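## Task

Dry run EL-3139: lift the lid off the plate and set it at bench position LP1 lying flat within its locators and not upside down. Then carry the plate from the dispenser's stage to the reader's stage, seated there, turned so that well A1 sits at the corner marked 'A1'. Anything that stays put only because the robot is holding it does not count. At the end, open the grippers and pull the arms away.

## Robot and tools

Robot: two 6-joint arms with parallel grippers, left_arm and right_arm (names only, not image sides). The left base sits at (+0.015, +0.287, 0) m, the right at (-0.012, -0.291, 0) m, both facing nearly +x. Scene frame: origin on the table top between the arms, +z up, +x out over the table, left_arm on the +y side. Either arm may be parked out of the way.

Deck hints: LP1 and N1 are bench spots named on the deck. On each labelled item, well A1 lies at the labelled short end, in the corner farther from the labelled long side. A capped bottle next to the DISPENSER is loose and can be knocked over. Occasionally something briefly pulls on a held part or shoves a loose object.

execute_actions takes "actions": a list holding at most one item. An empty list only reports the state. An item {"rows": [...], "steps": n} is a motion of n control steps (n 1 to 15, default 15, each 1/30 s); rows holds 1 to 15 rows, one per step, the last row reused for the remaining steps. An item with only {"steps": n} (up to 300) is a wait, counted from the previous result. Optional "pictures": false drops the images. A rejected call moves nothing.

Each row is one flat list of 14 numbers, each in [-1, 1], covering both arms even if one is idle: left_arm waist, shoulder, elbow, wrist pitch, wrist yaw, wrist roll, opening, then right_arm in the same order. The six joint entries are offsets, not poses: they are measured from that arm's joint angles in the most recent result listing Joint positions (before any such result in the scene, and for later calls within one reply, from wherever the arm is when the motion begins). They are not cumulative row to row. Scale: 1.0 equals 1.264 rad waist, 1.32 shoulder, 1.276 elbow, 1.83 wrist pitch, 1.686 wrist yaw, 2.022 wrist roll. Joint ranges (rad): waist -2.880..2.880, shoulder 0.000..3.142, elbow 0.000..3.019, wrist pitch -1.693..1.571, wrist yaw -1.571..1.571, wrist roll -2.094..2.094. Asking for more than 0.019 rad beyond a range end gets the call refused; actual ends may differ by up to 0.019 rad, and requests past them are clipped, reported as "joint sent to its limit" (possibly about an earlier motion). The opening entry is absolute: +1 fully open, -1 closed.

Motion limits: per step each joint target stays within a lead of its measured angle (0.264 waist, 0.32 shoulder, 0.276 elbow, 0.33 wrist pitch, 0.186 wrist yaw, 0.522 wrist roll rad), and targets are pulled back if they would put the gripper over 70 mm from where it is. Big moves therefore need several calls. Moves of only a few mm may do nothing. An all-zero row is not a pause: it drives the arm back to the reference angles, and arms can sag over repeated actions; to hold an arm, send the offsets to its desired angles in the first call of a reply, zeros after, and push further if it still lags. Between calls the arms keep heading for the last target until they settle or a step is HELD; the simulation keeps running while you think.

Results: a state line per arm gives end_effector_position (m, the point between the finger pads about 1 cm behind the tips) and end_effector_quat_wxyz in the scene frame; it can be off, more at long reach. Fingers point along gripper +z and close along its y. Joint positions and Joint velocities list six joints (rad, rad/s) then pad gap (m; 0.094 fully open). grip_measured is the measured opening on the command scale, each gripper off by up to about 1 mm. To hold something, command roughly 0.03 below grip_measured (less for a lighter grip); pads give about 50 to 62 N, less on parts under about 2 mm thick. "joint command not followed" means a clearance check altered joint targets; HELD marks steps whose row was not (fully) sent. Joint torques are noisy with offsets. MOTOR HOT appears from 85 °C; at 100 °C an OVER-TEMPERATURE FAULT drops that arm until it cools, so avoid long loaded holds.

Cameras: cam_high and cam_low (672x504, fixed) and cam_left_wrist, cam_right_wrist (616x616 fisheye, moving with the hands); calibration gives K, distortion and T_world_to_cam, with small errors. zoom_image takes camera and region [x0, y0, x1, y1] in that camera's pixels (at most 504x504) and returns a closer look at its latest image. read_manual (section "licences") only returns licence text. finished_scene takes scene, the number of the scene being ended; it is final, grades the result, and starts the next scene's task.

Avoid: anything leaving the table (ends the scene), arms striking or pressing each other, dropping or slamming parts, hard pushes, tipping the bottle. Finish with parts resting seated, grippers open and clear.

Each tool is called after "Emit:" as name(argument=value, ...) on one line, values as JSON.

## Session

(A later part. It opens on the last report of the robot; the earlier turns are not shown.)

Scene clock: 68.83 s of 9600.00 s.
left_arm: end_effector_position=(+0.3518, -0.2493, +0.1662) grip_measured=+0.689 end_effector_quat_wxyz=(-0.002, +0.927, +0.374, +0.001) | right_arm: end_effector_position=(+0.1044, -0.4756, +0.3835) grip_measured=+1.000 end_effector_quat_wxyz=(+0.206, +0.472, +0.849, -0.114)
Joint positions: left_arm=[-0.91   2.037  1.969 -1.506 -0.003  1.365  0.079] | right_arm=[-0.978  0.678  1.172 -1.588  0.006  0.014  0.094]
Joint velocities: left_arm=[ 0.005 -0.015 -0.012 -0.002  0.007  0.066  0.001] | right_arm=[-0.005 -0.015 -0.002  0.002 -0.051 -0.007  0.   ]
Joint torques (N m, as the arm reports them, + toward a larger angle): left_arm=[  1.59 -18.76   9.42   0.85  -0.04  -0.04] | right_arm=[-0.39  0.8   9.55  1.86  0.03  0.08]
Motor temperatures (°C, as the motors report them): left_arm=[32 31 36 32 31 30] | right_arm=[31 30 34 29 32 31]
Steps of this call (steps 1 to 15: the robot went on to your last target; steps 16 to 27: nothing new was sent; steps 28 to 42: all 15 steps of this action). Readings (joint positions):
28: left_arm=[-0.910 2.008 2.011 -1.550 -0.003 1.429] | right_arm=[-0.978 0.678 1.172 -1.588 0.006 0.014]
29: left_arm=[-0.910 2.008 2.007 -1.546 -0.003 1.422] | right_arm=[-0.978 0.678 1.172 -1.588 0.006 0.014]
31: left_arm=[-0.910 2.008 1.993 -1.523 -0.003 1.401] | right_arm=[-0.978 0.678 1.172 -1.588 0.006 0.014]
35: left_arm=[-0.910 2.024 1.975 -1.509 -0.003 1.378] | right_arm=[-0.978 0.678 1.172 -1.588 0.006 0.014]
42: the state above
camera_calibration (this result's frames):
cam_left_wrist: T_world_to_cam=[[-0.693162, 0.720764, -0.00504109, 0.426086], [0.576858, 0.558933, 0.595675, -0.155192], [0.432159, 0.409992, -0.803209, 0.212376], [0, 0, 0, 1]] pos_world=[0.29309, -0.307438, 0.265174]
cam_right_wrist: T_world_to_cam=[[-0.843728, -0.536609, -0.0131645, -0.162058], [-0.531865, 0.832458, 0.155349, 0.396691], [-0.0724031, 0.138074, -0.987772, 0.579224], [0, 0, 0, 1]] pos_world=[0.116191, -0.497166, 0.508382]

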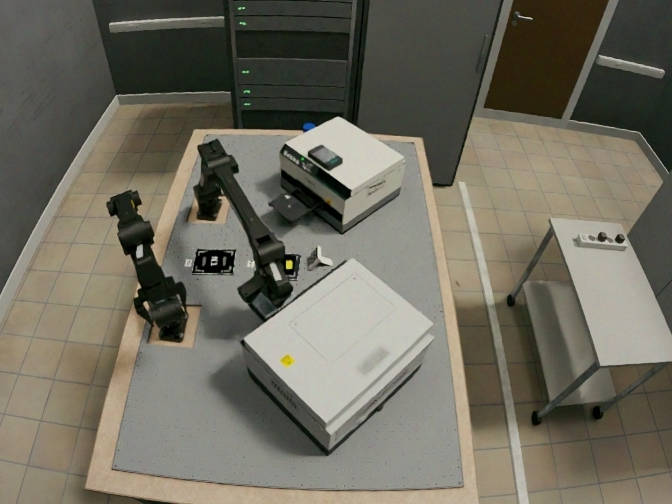

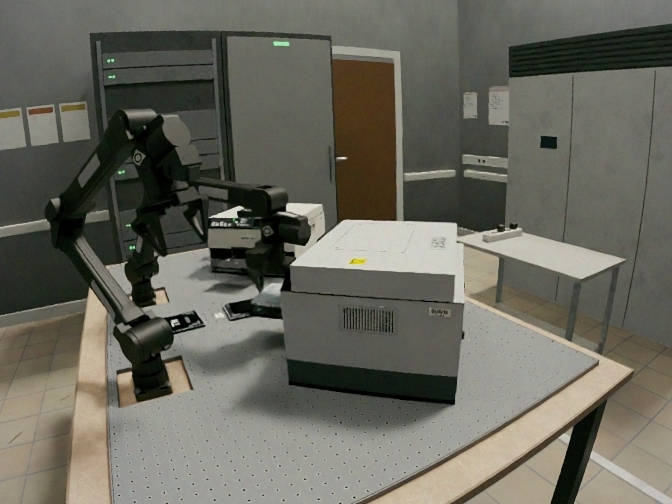

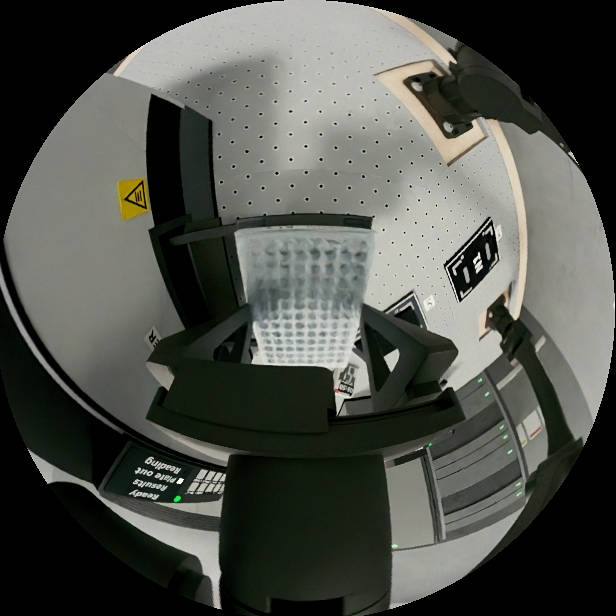

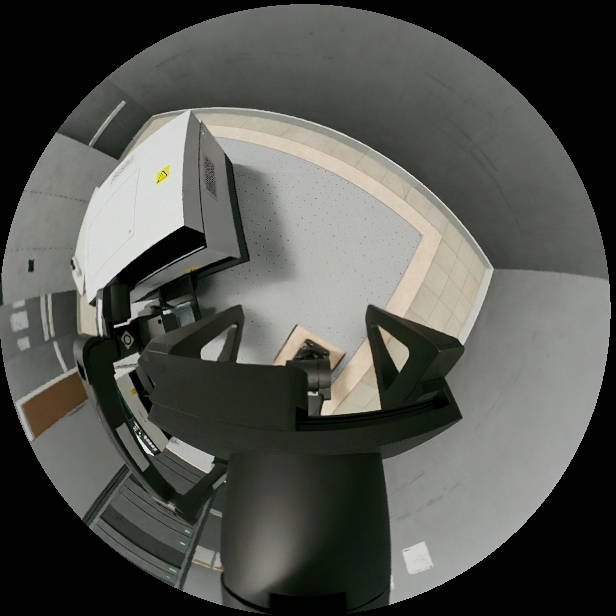

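Emit:
execute_actions(actions=[{"rows":[[0,0.011,-0.013,0.021,0,0,0.675,0,0,0,0,0,0,1]]}])

Emit:
zoom_image(camera="cam_left_wrist", region=[210,150,410,310])

Scene clock: 70.23 s of 9600.00 s.
left_arm: end_effector_position=(+0.3527, -0.2506, +0.1609) grip_measured=+0.689 end_effector_quat_wxyz=(+0.002, +0.927, +0.376, +0.002) | right_arm: end_effector_position=(+0.1044, -0.4756, +0.3835) grip_measured=+1.000 end_effector_quat_wxyz=(+0.206, +0.472, +0.849, -0.114)
Joint positions: left_arm=[-0.91   2.037  1.955 -1.484 -0.003  1.362  0.079] | right_arm=[-0.978  0.678  1.172 -1.588  0.006  0.014  0.094]
Joint velocities: left_arm=[ 0.005  0.005 -0.017  0.002 -0.022  0.051  0.   ] | right_arm=[ 0.015 -0.005 -0.012 -0.012  0.007  0.007  0.   ]
Joint torques (N m, as the arm reports them, + toward a larger angle): left_arm=[  0.66 -18.61   9.1    0.9   -0.1    0.09] | right_arm=[-0.38  0.82  9.55  1.86  0.03  0.08]
Motor temperatures (°C, as the motors report them): left_arm=[32 31 36 32 31 30] | right_arm=[31 30 34 29 32 31]
Steps of this call (steps 1 to 15: the robot went on to your last target; steps 16 to 27: nothing new was sent; steps 28 to 42: all 15 steps of this action). Readings (joint positions):
28: left_arm=[-0.910 2.037 1.968 -1.502 -0.003 1.362] | right_arm=[-0.978 0.678 1.172 -1.588 0.006 0.014]
29: left_arm=[-0.910 2.037 1.965 -1.496 -0.003 1.362] | right_arm=[-0.978 0.678 1.172 -1.588 0.006 0.014]
31: left_arm=[-0.910 2.037 1.959 -1.486 -0.003 1.362] | right_arm=[-0.978 0.678 1.172 -1.588 0.006 0.014]
35: left_arm=[-0.910 2.037 1.955 -1.484 -0.003 1.362] | right_arm=[-0.978 0.678 1.172 -1.588 0.006 0.014]
42: the state above
camera_calibration (this result's frames):
cam_left_wrist: T_world_to_cam=[[-0.69532, 0.718585, -0.0128914, 0.429068], [0.572605, 0.564728, 0.594311, -0.148557], [0.434343, 0.405855, -0.804132, 0.206583], [0, 0, 0, 1]] pos_world=[0.293677, -0.30827, 0.25994]
cam_right_wrist: T_world_to_cam=[[-0.843728, -0.536609, -0.0131645, -0.162058], [-0.531865, 0.832458, 0.155349, 0.396691], [-0.0724031, 0.138074, -0.987772, 0.579224], [0, 0, 0, 1]] pos_world=[0.116191, -0.497166, 0.508382]

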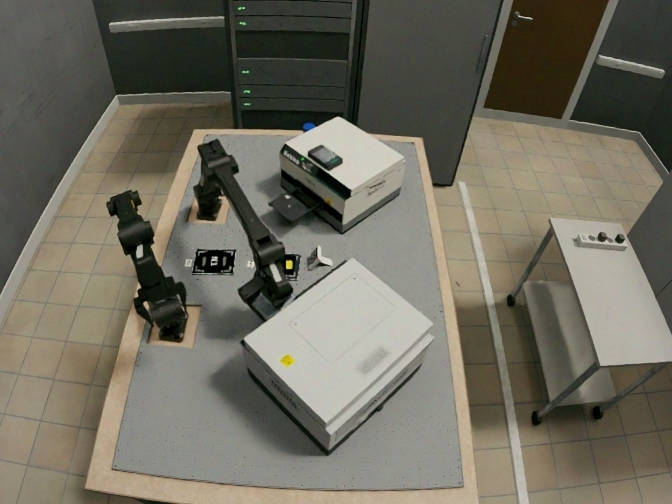

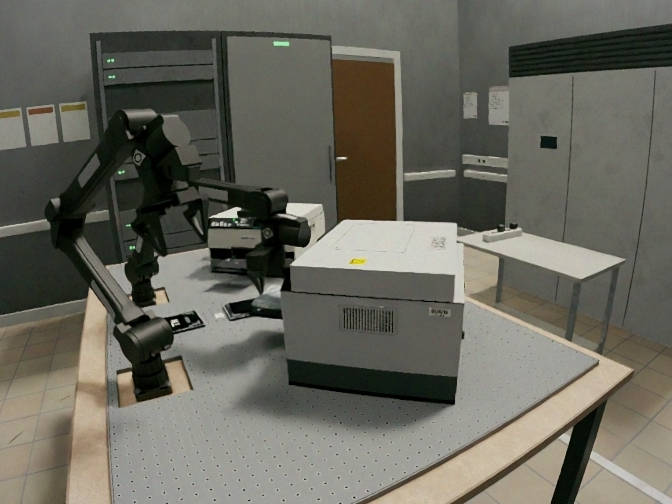

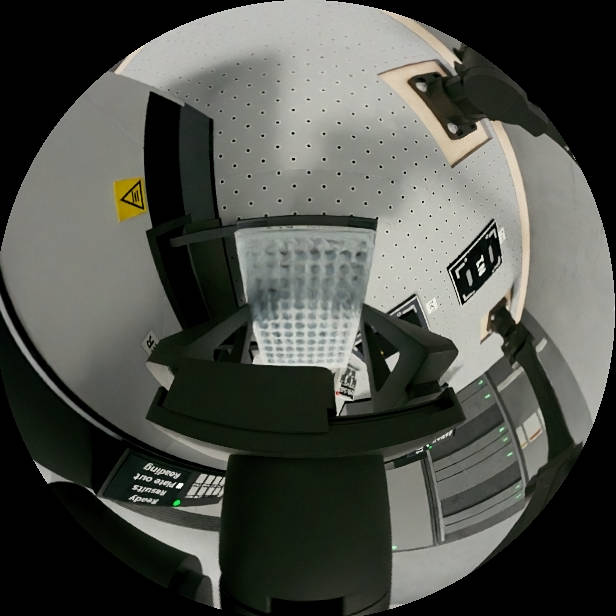

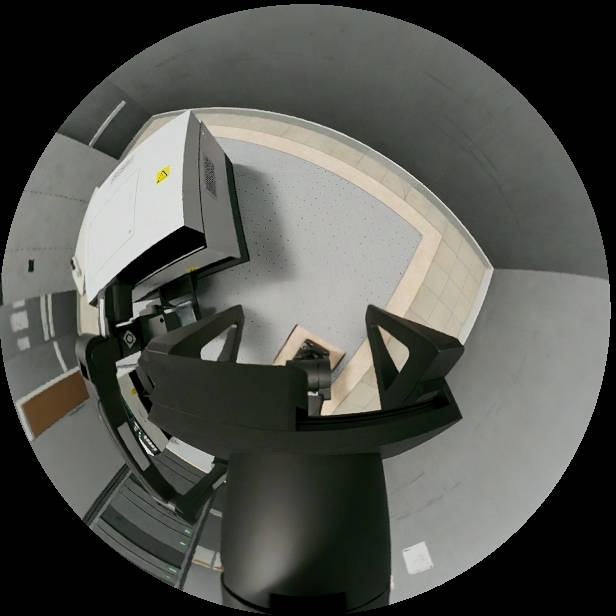

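Region (210, 150, 410, 310) of cam_left_wrist's 616x616 image, scaled by 2.520, with more detail than that image has; it fills the top 403 rows of this view, and the rest is white.

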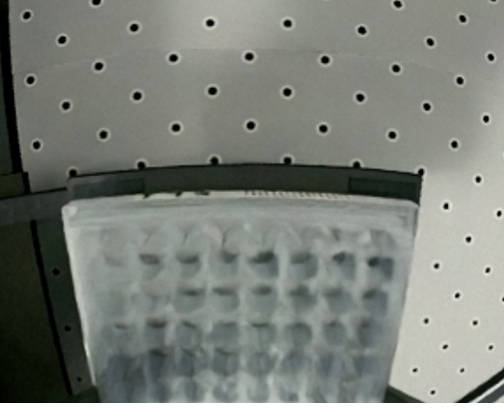

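Emit:
execute_actions(actions=[{"rows":[[0.012,0.024,0,0,0,0,0.675,0,0,0,0,0,0,1]]}])

Emit:
zoom_image(camera="cam_left_wrist", region=[210,150,410,310])

Scene clock: 71.40 s of 9600.00 s.
left_arm: end_effector_position=(+0.3530, -0.2507, +0.1541) grip_measured=+0.689 end_effector_quat_wxyz=(-0.003, +0.927, +0.376, +0.001) | right_arm: end_effector_position=(+0.1044, -0.4756, +0.3835) grip_measured=+1.000 end_effector_quat_wxyz=(+0.206, +0.472, +0.849, -0.114)
Joint positions: left_arm=[-0.909  2.048  1.955 -1.484 -0.003  1.362  0.079] | right_arm=[-0.978  0.678  1.172 -1.588  0.006  0.014  0.094]
Joint velocities: left_arm=[-0.005  0.005 -0.007  0.002  0.095  0.037  0.   ] | right_arm=[-0.015  0.005 -0.007 -0.002  0.022  0.022  0.   ]
Joint torques (N m, as the arm reports them, + toward a larger angle): left_arm=[  2.85 -17.21   9.46   0.01  -0.08   0.04] | right_arm=[-0.41  0.78  9.55  1.86  0.03  0.08]
Motor temperatures (°C, as the motors report them): left_arm=[32 31 36 32 31 30] | right_arm=[31 30 34 29 32 31]
Steps of this call (steps 1 to 15: the robot went on to your last target; steps 16 to 20: nothing new was sent; steps 21 to 35: all 15 steps of this action). Readings (joint positions):
21: left_arm=[-0.910 2.038 1.955 -1.484 -0.003 1.362] | right_arm=[-0.978 0.678 1.172 -1.588 0.006 0.014]
22: left_arm=[-0.910 2.038 1.955 -1.484 -0.003 1.362] | right_arm=[-0.978 0.678 1.172 -1.588 0.006 0.014]
24: left_arm=[-0.910 2.040 1.955 -1.484 -0.003 1.362] | right_arm=[-0.978 0.678 1.172 -1.588 0.006 0.014]
28: left_arm=[-0.910 2.046 1.955 -1.484 -0.003 1.362] | right_arm=[-0.978 0.678 1.172 -1.588 0.006 0.014]
35: the state above
camera_calibration (this result's frames):
cam_left_wrist: T_world_to_cam=[[-0.695638, 0.718389, -0.002067, 0.427718], [0.575896, 0.559373, 0.596193, -0.147461], [0.429455, 0.413545, -0.802838, 0.204476], [0, 0, 0, 1]] pos_world=[0.294645, -0.309342, 0.252961]
cam_right_wrist: T_world_to_cam=[[-0.843728, -0.536609, -0.0131645, -0.162058], [-0.531865, 0.832458, 0.155349, 0.396691], [-0.0724031, 0.138074, -0.987772, 0.579224], [0, 0, 0, 1]] pos_world=[0.116191, -0.497166, 0.508382]

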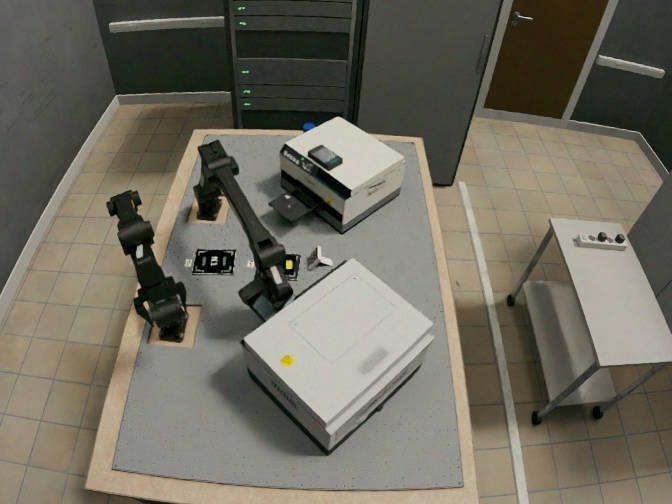

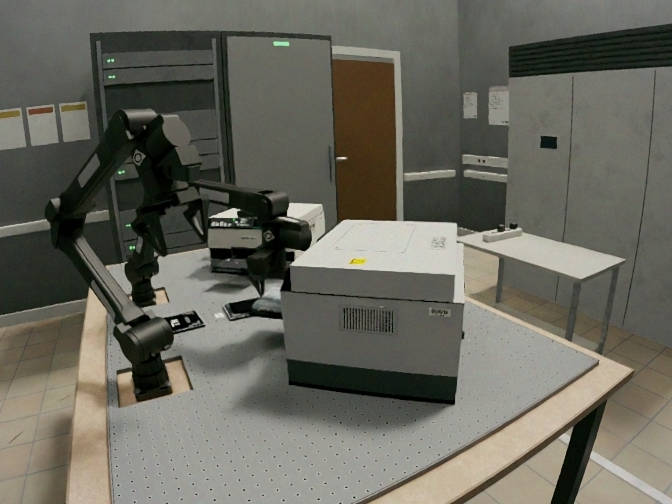

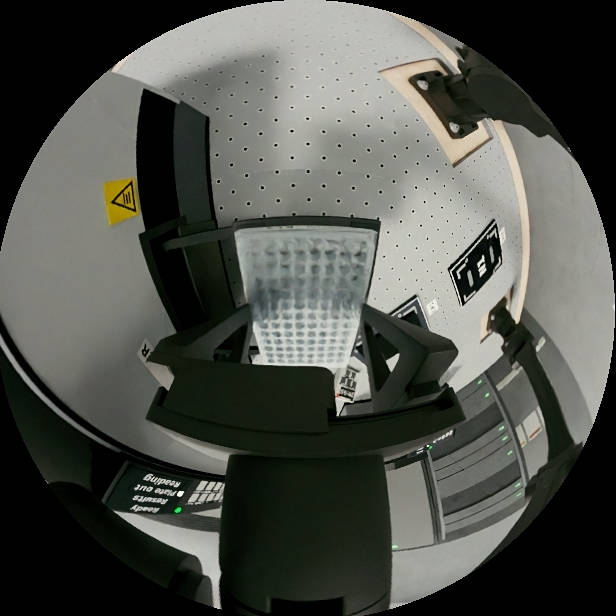

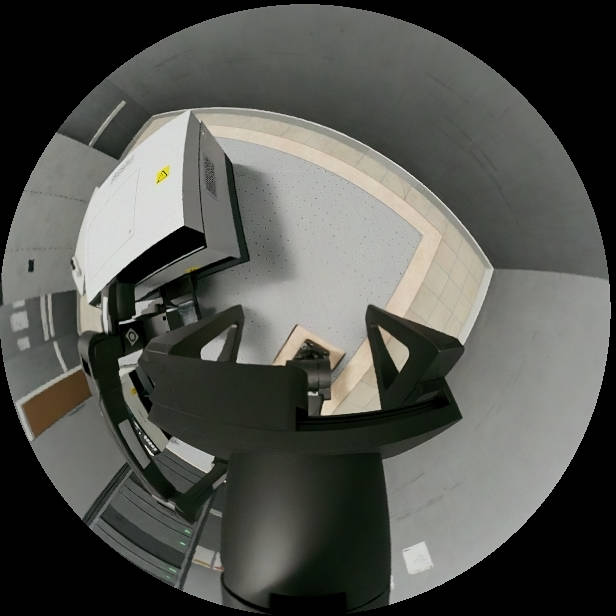

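Region (210, 150, 410, 310) of cam_left_wrist's 616x616 image, scaled by 2.520, with more detail than that image has; it fills the top 403 rows of this view, and the rest is white.

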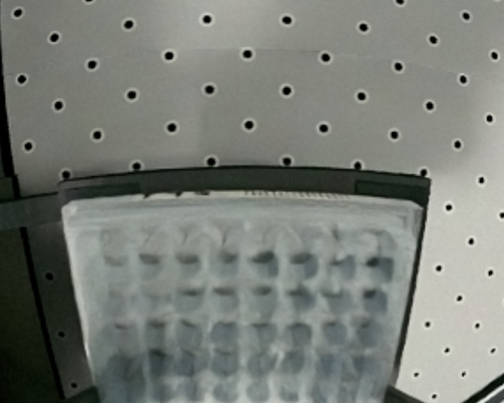

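Emit:
execute_actions(actions=[{"rows":[[0.0145,0,0,0,0,0,0.675,0,0,0,0,0,0,1]]}])

Emit:
zoom_image(camera="cam_left_wrist", region=[210,150,410,310])

Scene clock: 72.33 s of 9600.00 s.
left_arm: end_effector_position=(+0.3555, -0.2492, +0.1541) grip_measured=+0.689 end_effector_quat_wxyz=(-0.003, +0.926, +0.378, +0.001) | right_arm: end_effector_position=(+0.1044, -0.4756, +0.3835) grip_measured=+1.000 end_effector_quat_wxyz=(+0.206, +0.472, +0.849, -0.114)
Joint positions: left_arm=[-0.905  2.048  1.955 -1.484 -0.003  1.362  0.079] | right_arm=[-0.978  0.678  1.172 -1.588  0.006  0.014  0.094]
Joint velocities: left_arm=[-0.005 -0.015  0.002  0.012  0.066 -0.051  0.001] | right_arm=[ 0.005  0.005 -0.012 -0.007 -0.037  0.007  0.   ]
Joint torques (N m, as the arm reports them, + toward a larger angle): left_arm=[  1.92 -19.73   9.54   0.17  -0.07   0.07] | right_arm=[-0.4   0.82  9.55  1.85  0.03  0.08]
Motor temperatures (°C, as the motors report them): left_arm=[32 31 36 32 31 30] | right_arm=[31 30 34 29 32 31]
Steps of this call (steps 1 to 13: the robot went on to your last target; steps 14 to 28: all 15 steps of this action). Readings (joint positions):
14: left_arm=[-0.909 2.048 1.955 -1.484 -0.003 1.362] | right_arm=[-0.978 0.678 1.172 -1.588 0.006 0.014]
15: left_arm=[-0.909 2.048 1.955 -1.484 -0.003 1.362] | right_arm=[-0.978 0.678 1.172 -1.588 0.006 0.014]
17: left_arm=[-0.908 2.048 1.955 -1.484 -0.003 1.362] | right_arm=[-0.978 0.678 1.172 -1.588 0.006 0.014]
21: left_arm=[-0.906 2.048 1.955 -1.484 -0.003 1.362] | right_arm=[-0.978 0.678 1.172 -1.588 0.006 0.014]
28: the state above
camera_calibration (this result's frames):
cam_left_wrist: T_world_to_cam=[[-0.698919, 0.715197, -0.002067, 0.428682], [0.573329, 0.562003, 0.596193, -0.148177], [0.427558, 0.415506, -0.802838, 0.203942], [0, 0, 0, 1]] pos_world=[0.297371, -0.308055, 0.252961]
cam_right_wrist: T_world_to_cam=[[-0.843728, -0.536609, -0.0131645, -0.162058], [-0.531865, 0.832458, 0.155349, 0.396691], [-0.0724031, 0.138074, -0.987772, 0.579224], [0, 0, 0, 1]] pos_world=[0.116191, -0.497166, 0.508382]

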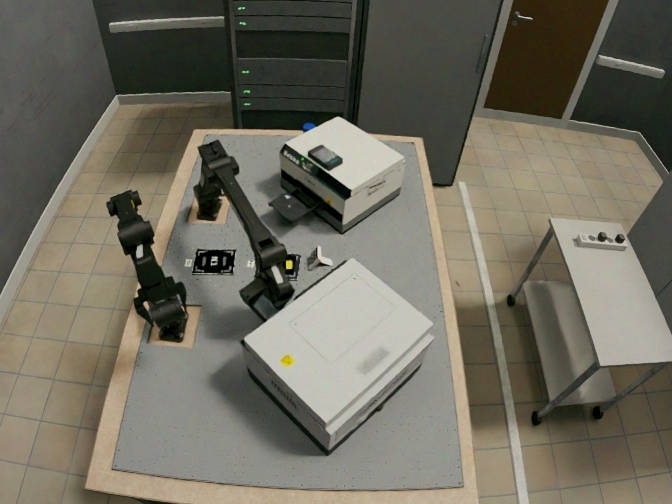

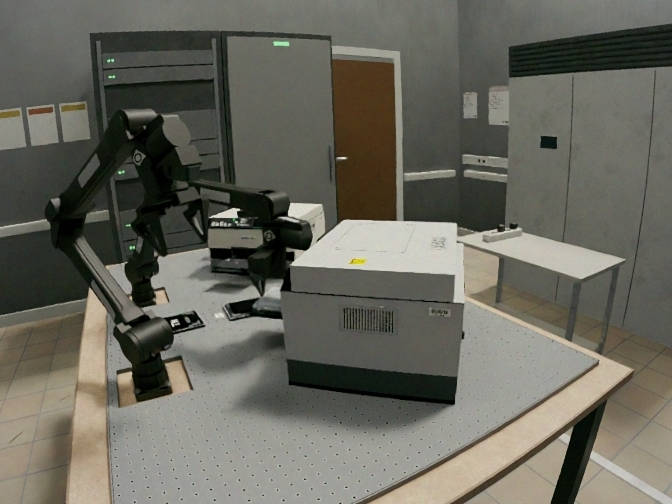

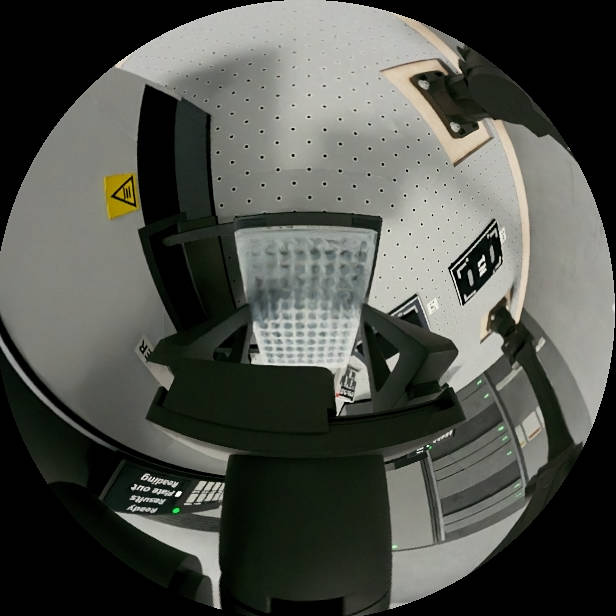

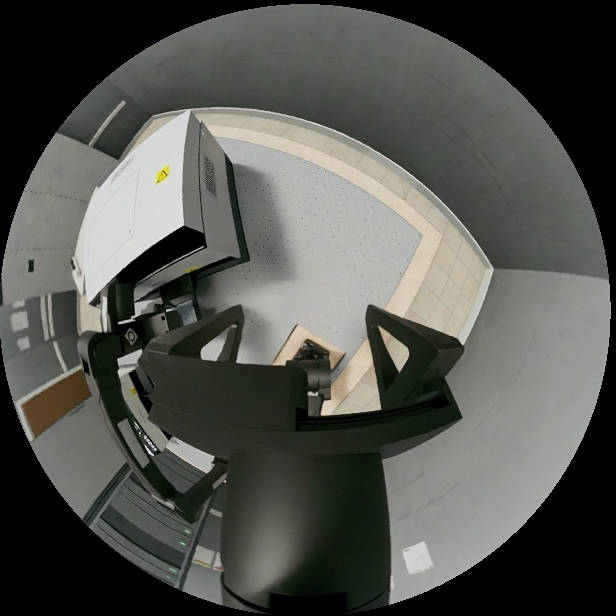

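Region (210, 150, 410, 310) of cam_left_wrist's 616x616 image, scaled by 2.520, with more detail than that image has; it fills the top 403 rows of this view, and the rest is white.

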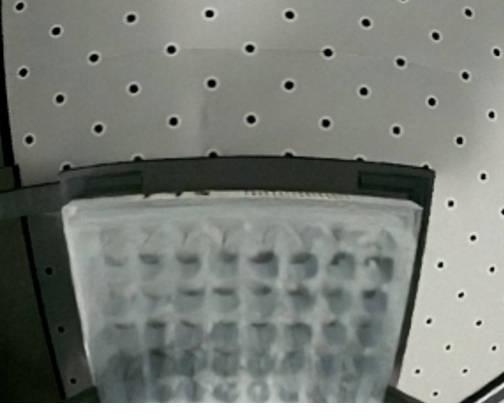

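Emit:
execute_actions(actions=[{"rows":[[0.005,0.012,-0.007,0,0,0,0.675,0,0,0,0,0,0,1],[0.005,0.012,-0.007,0,0,0,0.675,0,0,0,0,0,0,1],[0.005,0.012,-0.007,0,0,0,0.675,0,0,0,0,0,0,1],[0.005,0.025,-0.007,0,0,0,0.675,0,0,0,0,0,0,1]]}])

Emit:
zoom_image(camera="cam_left_wrist", region=[210,150,410,310])

Scene clock: 75.37 s of 9600.00 s.
left_arm: end_effector_position=(+0.3551, -0.2485, +0.1506) grip_measured=+0.689 end_effector_quat_wxyz=(-0.007, +0.926, +0.378, +0.000) | right_arm: end_effector_position=(+0.1044, -0.4756, +0.3835) grip_measured=+1.000 end_effector_quat_wxyz=(+0.206, +0.472, +0.849, -0.114)
Joint positions: left_arm=[-0.905  2.052  1.952 -1.484 -0.003  1.362  0.079] | right_arm=[-0.978  0.678  1.172 -1.588  0.006  0.014  0.094]
Joint velocities: left_arm=[-0.015 -0.024  0.017 -0.012  0.037  0.007  0.   ] | right_arm=[ 0.005 -0.015  0.007 -0.007 -0.007  0.022  0.   ]
Joint torques (N m, as the arm reports them, + toward a larger angle): left_arm=[  2.35 -17.41   9.08   0.03  -0.08   0.03] | right_arm=[-0.41  0.8   9.55  1.86  0.03  0.08]
Motor temperatures (°C, as the motors report them): left_arm=[32 32 35 32 31 30] | right_arm=[31 30 34 29 32 31]
Steps of this call (steps 1 to 15: the robot went on to your last target; steps 16 to 76: nothing new was sent; steps 77 to 91: all 15 steps of this action). Readings (joint positions):
77: left_arm=[-0.905 2.048 1.955 -1.484 -0.003 1.362] | right_arm=[-0.978 0.678 1.172 -1.588 0.006 0.014]
78: left_arm=[-0.905 2.048 1.954 -1.484 -0.003 1.362] | right_arm=[-0.978 0.678 1.172 -1.588 0.006 0.014]
80: left_arm=[-0.905 2.049 1.952 -1.484 -0.003 1.362] | right_arm=[-0.978 0.678 1.172 -1.588 0.006 0.014]
84: left_arm=[-0.905 2.052 1.952 -1.484 -0.003 1.362] | right_arm=[-0.978 0.678 1.172 -1.588 0.006 0.014]
91: the state above
camera_calibration (this result's frames):
cam_left_wrist: T_world_to_cam=[[-0.698915, 0.71519, 0.00465181, 0.426896], [0.575527, 0.558544, 0.597325, -0.148037], [0.424603, 0.420157, -0.801986, 0.203123], [0, 0, 0, 1]] pos_world=[0.297316, -0.30797, 0.249342]
cam_right_wrist: T_world_to_cam=[[-0.843728, -0.536609, -0.0131645, -0.162058], [-0.531865, 0.832458, 0.155349, 0.396691], [-0.0724031, 0.138074, -0.987772, 0.579224], [0, 0, 0, 1]] pos_world=[0.116191, -0.497166, 0.508382]

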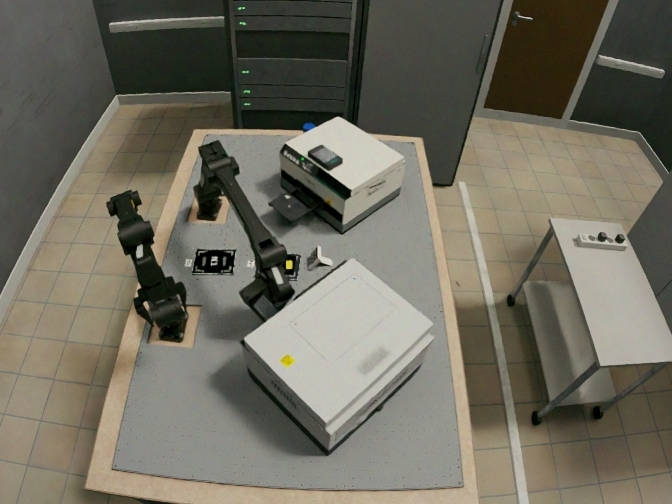

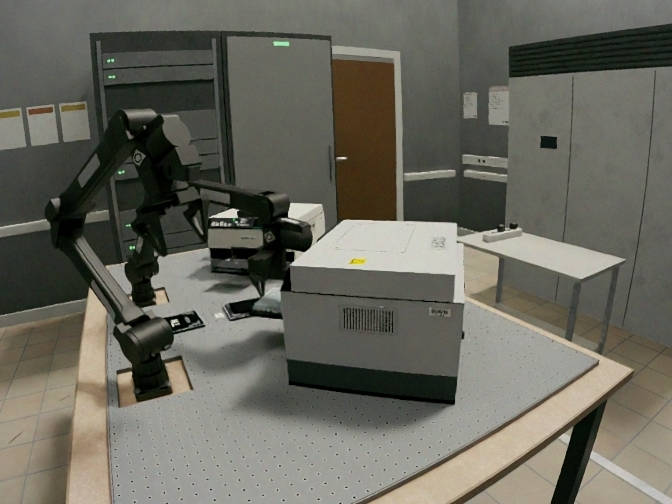

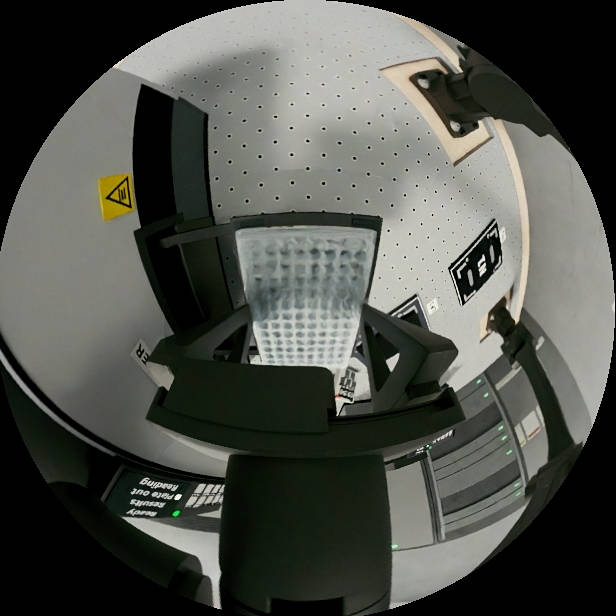

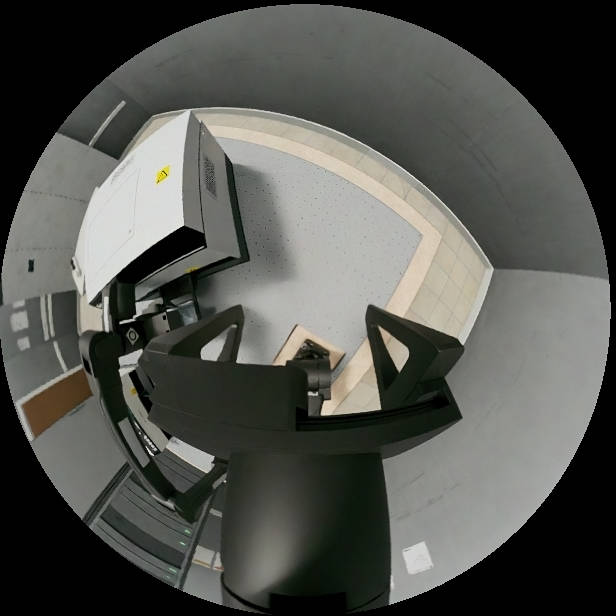

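Region (210, 150, 410, 310) of cam_left_wrist's 616x616 image, scaled by 2.520, with more detail than that image has; it fills the top 403 rows of this view, and the rest is white.

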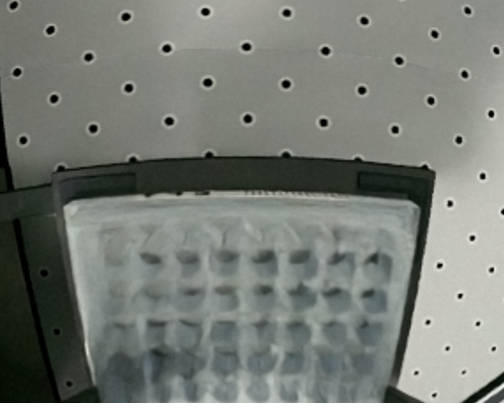

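Emit:
execute_actions(actions=[{"rows":[[-0.008,0.028,-0.004,0,0,0,0.675,0,0,0,0,0,0,1]]}])

Emit:
zoom_image(camera="cam_left_wrist", region=[210,150,410,310])

Emit:
zoom_image(camera="cam_low", region=[230,270,300,330])

Scene clock: 76.40 s of 9600.00 s.
left_arm: end_effector_position=(+0.3551, -0.2485, +0.1506) grip_measured=+0.689 end_effector_quat_wxyz=(-0.007, +0.926, +0.378, +0.000) | right_arm: end_effector_position=(+0.1044, -0.4756, +0.3835) grip_measured=+1.000 end_effector_quat_wxyz=(+0.206, +0.472, +0.849, -0.114)
Joint positions: left_arm=[-0.905  2.052  1.952 -1.484 -0.003  1.362  0.079] | right_arm=[-0.978  0.678  1.172 -1.588  0.006  0.014  0.094]
Joint velocities: left_arm=[-0.015 -0.005  0.007 -0.017  0.007 -0.022 -0.001] | right_arm=[ 0.005 -0.005  0.002 -0.002 -0.081 -0.037  0.   ]
Joint torques (N m, as the arm reports them, + toward a larger angle): left_arm=[  0.35 -16.89   8.88   0.09  -0.05   0.05] | right_arm=[-0.39  0.79  9.55  1.86  0.03  0.08]
Motor temperatures (°C, as the motors report them): left_arm=[32 32 35 32 31 30] | right_arm=[31 30 34 29 32 31]
Steps of this call (steps 1 to 15: the robot went on to your last target; step 16: nothing new was sent; steps 17 to 31: all 15 steps of this action). Readings (joint positions):
17: left_arm=[-0.905 2.052 1.952 -1.484 -0.003 1.362] | right_arm=[-0.978 0.678 1.172 -1.588 0.006 0.014]
18: left_arm=[-0.905 2.052 1.952 -1.484 -0.003 1.362] | right_arm=[-0.978 0.678 1.172 -1.588 0.006 0.014]
20: left_arm=[-0.905 2.052 1.952 -1.484 -0.003 1.362] | right_arm=[-0.978 0.678 1.172 -1.588 0.006 0.014]
24: left_arm=[-0.905 2.052 1.952 -1.484 -0.003 1.362] | right_arm=[-0.978 0.678 1.172 -1.588 0.006 0.014]
31: the state above
camera_calibration (this result's frames):
cam_left_wrist: T_world_to_cam=[[-0.698915, 0.71519, 0.00465181, 0.426896], [0.575527, 0.558544, 0.597325, -0.148037], [0.424603, 0.420157, -0.801986, 0.203123], [0, 0, 0, 1]] pos_world=[0.297316, -0.30797, 0.249342]
cam_right_wrist: T_world_to_cam=[[-0.843728, -0.536609, -0.0131645, -0.162058], [-0.531865, 0.832458, 0.155349, 0.396691], [-0.0724031, 0.138074, -0.987772, 0.579224], [0, 0, 0, 1]] pos_world=[0.116191, -0.497166, 0.508382]

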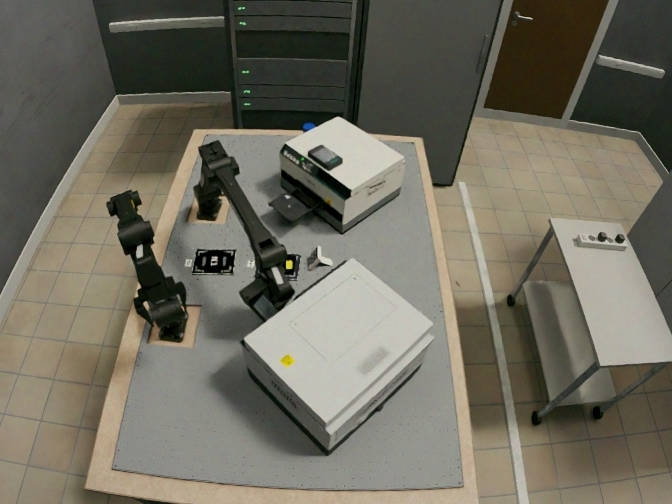

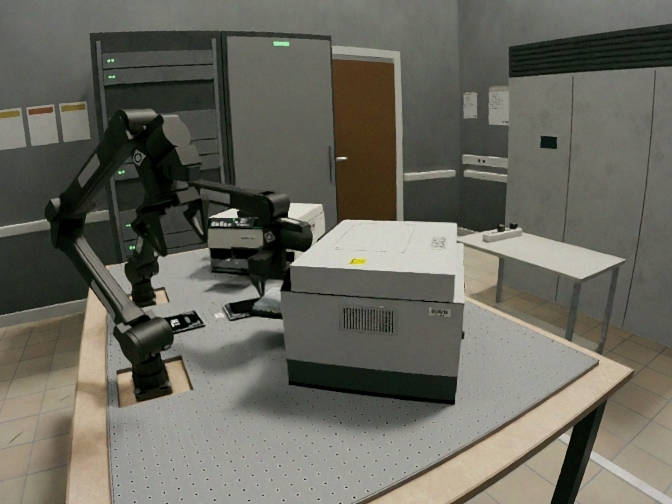

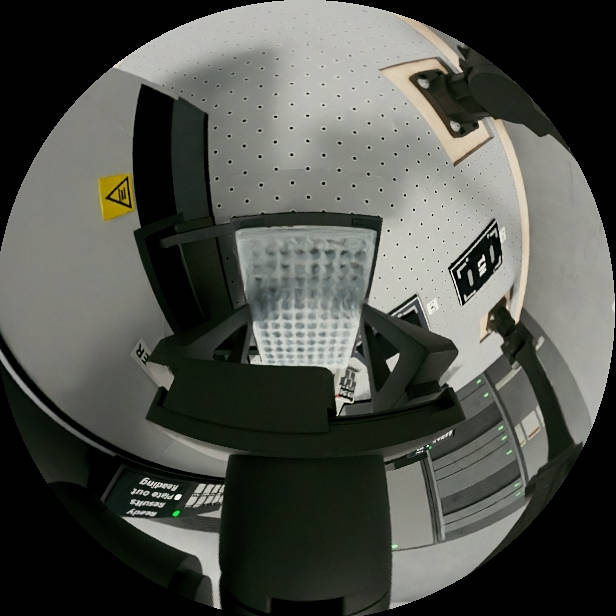

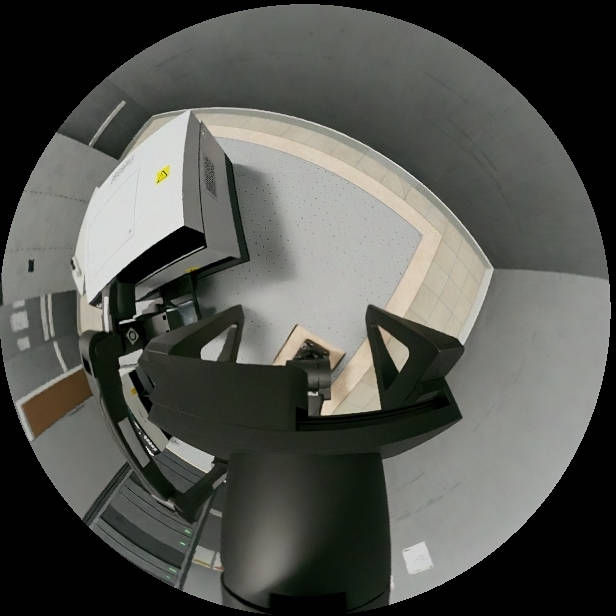

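Region (210, 150, 410, 310) of cam_left_wrist's 616x616 image, scaled by 2.520, with more detail than that image has; it fills the top 403 rows of this view, and the rest is white.

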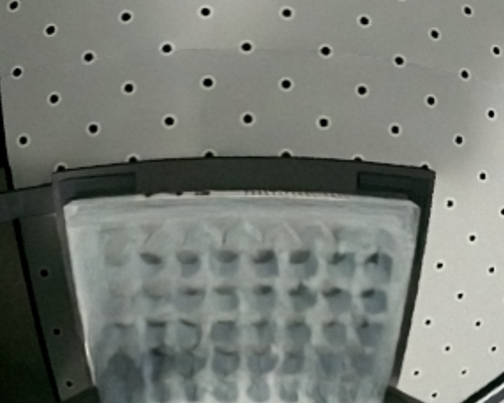

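Region (230, 270, 300, 330) of cam_low's 672x504 image, scaled by 7.200, with more detail than that image has; it fills the top 432 rows of this view, and the rest is white.

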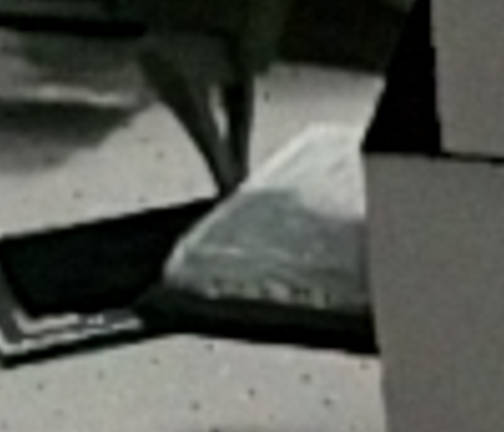

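Emit:
execute_actions(actions=[{"rows":[[-0.013,0.016,0,0,0,0,0.675,0,0,0,0,0,0,1]]}], pictures=false)

Emit:
execute_actions(actions=[{"rows":[[-0.005,0.026,0,0,0,0,0.675,0,0,0,0,0,0,1]]}])

Emit:
zoom_image(camera="cam_left_wrist", region=[210,150,410,310])

Scene clock: 77.50 s of 9600.00 s.
left_arm: end_effector_position=(+0.3547, -0.2488, +0.1506) grip_measured=+0.689 end_effector_quat_wxyz=(-0.007, +0.926, +0.378, +0.000) | right_arm: end_effector_position=(+0.1044, -0.4756, +0.3835) grip_measured=+1.000 end_effector_quat_wxyz=(+0.206, +0.472, +0.849, -0.114)
Joint positions: left_arm=[-0.905  2.052  1.952 -1.484 -0.003  1.362  0.079] | right_arm=[-0.978  0.678  1.172 -1.588  0.006  0.014  0.094]
Joint velocities: left_arm=[-0.005  0.005 -0.012 -0.012 -0.007 -0.007  0.001] | right_arm=[-0.005 -0.005  0.002 -0.007 -0.037  0.007  0.   ]
Joint torques (N m, as the arm reports them, + toward a larger angle): left_arm=[  0.28 -18.57   9.46   0.14  -0.09   0.02] | right_arm=[-0.39  0.83  9.55  1.85  0.04  0.08]
Motor temperatures (°C, as the motors report them): left_arm=[32 32 35 32 31 30] | right_arm=[31 30 34 29 32 31]
Steps of this call (steps 1 to 15: the robot went on to your last target; steps 16 to 18: nothing new was sent; steps 19 to 33: all 15 steps of this action). Readings (joint positions):
19: left_arm=[-0.905 2.052 1.952 -1.484 -0.003 1.362] | right_arm=[-0.978 0.678 1.172 -1.588 0.006 0.014]
20: left_arm=[-0.905 2.052 1.952 -1.484 -0.003 1.362] | right_arm=[-0.978 0.678 1.172 -1.588 0.006 0.014]
22: left_arm=[-0.905 2.052 1.952 -1.484 -0.003 1.362] | right_arm=[-0.978 0.678 1.172 -1.588 0.006 0.014]
26: left_arm=[-0.905 2.052 1.952 -1.484 -0.003 1.362] | right_arm=[-0.978 0.678 1.172 -1.588 0.006 0.014]
33: the state above

Scene clock: 78.00 s of 9600.00 s.
left_arm: end_effector_position=(+0.3547, -0.2488, +0.1506) grip_measured=+0.689 end_effector_quat_wxyz=(-0.007, +0.926, +0.378, +0.000) | right_arm: end_effector_position=(+0.1044, -0.4756, +0.3835) grip_measured=+1.000 end_effector_quat_wxyz=(+0.206, +0.472, +0.849, -0.114)
Joint positions: left_arm=[-0.905  2.052  1.952 -1.484 -0.003  1.362  0.079] | right_arm=[-0.978  0.678  1.172 -1.588  0.006  0.014  0.094]
Joint velocities: left_arm=[ 0.005  0.005 -0.002  0.007  0.007 -0.081 -0.   ] | right_arm=[-0.005  0.005 -0.002 -0.007 -0.095  0.022  0.   ]
Joint torques (N m, as the arm reports them, + toward a larger angle): left_arm=[  1.19 -17.57   9.46   0.16  -0.02   0.01] | right_arm=[-0.39  0.81  9.55  1.86  0.04  0.08]
Motor temperatures (°C, as the motors report them): left_arm=[32 32 35 32 31 30] | right_arm=[31 30 34 29 32 31]
Steps of this call (steps 1 to 15: all 15 steps of this action). Readings (joint positions):
1: left_arm=[-0.905 2.052 1.952 -1.484 -0.003 1.362] | right_arm=[-0.978 0.678 1.172 -1.588 0.006 0.014]
2: left_arm=[-0.905 2.052 1.952 -1.484 -0.003 1.362] | right_arm=[-0.978 0.678 1.172 -1.588 0.006 0.014]
4: left_arm=[-0.905 2.052 1.952 -1.484 -0.003 1.362] | right_arm=[-0.978 0.678 1.172 -1.588 0.006 0.014]
8: left_arm=[-0.905 2.052 1.952 -1.484 -0.003 1.362] | right_arm=[-0.978 0.678 1.172 -1.588 0.006 0.014]
15: the state above
camera_calibration (this result's frames):
cam_left_wrist: T_world_to_cam=[[-0.698369, 0.715723, 0.00465181, 0.426735], [0.575953, 0.558105, 0.597325, -0.147917], [0.424923, 0.419832, -0.801986, 0.203211], [0, 0, 0, 1]] pos_world=[0.296863, -0.308185, 0.249342]
cam_right_wrist: T_world_to_cam=[[-0.843728, -0.536609, -0.0131645, -0.162058], [-0.531865, 0.832458, 0.155349, 0.396691], [-0.0724031, 0.138074, -0.987772, 0.579224], [0, 0, 0, 1]] pos_world=[0.116191, -0.497166, 0.508382]

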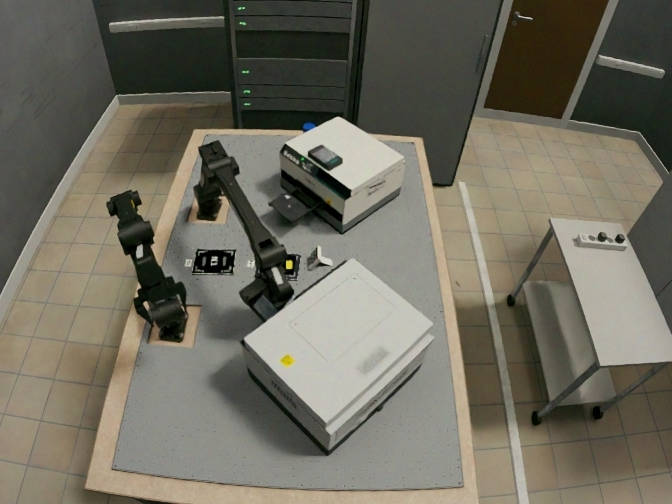

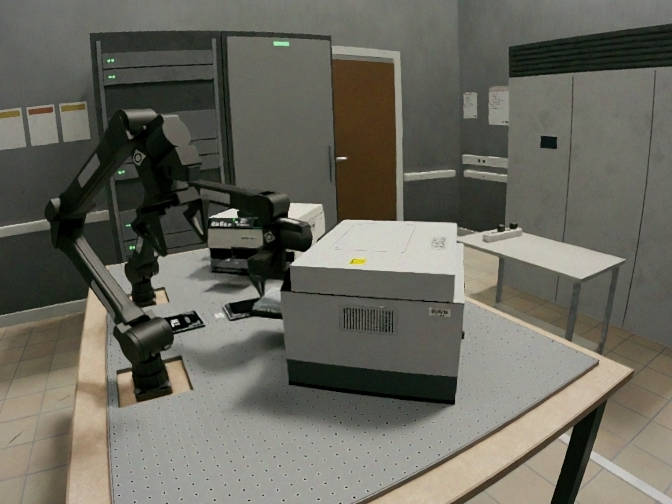

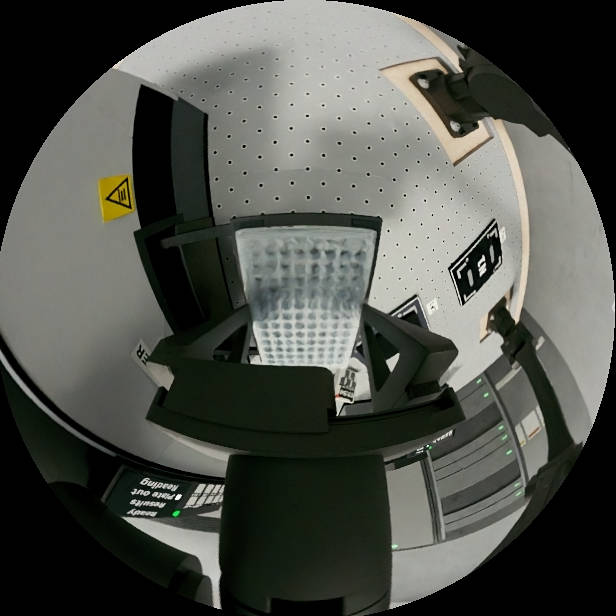

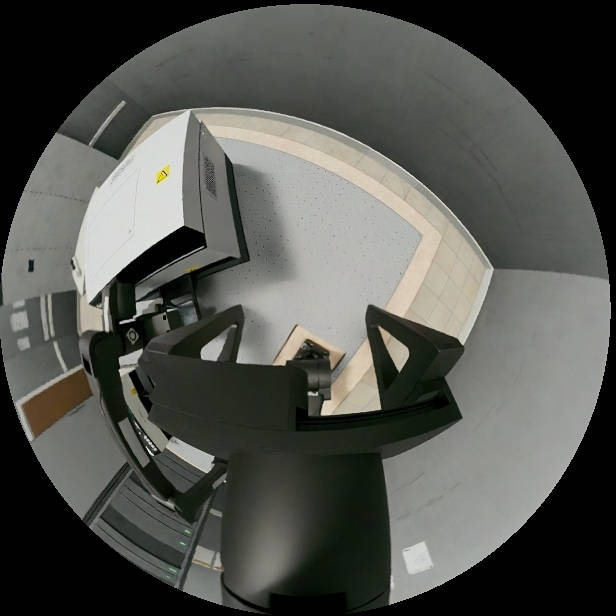

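Region (210, 150, 410, 310) of cam_left_wrist's 616x616 image, scaled by 2.520, with more detail than that image has; it fills the top 403 rows of this view, and the rest is white.

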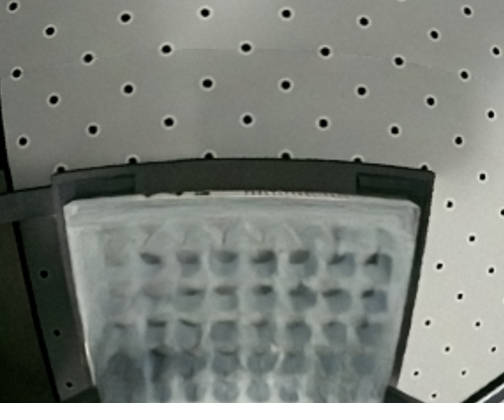

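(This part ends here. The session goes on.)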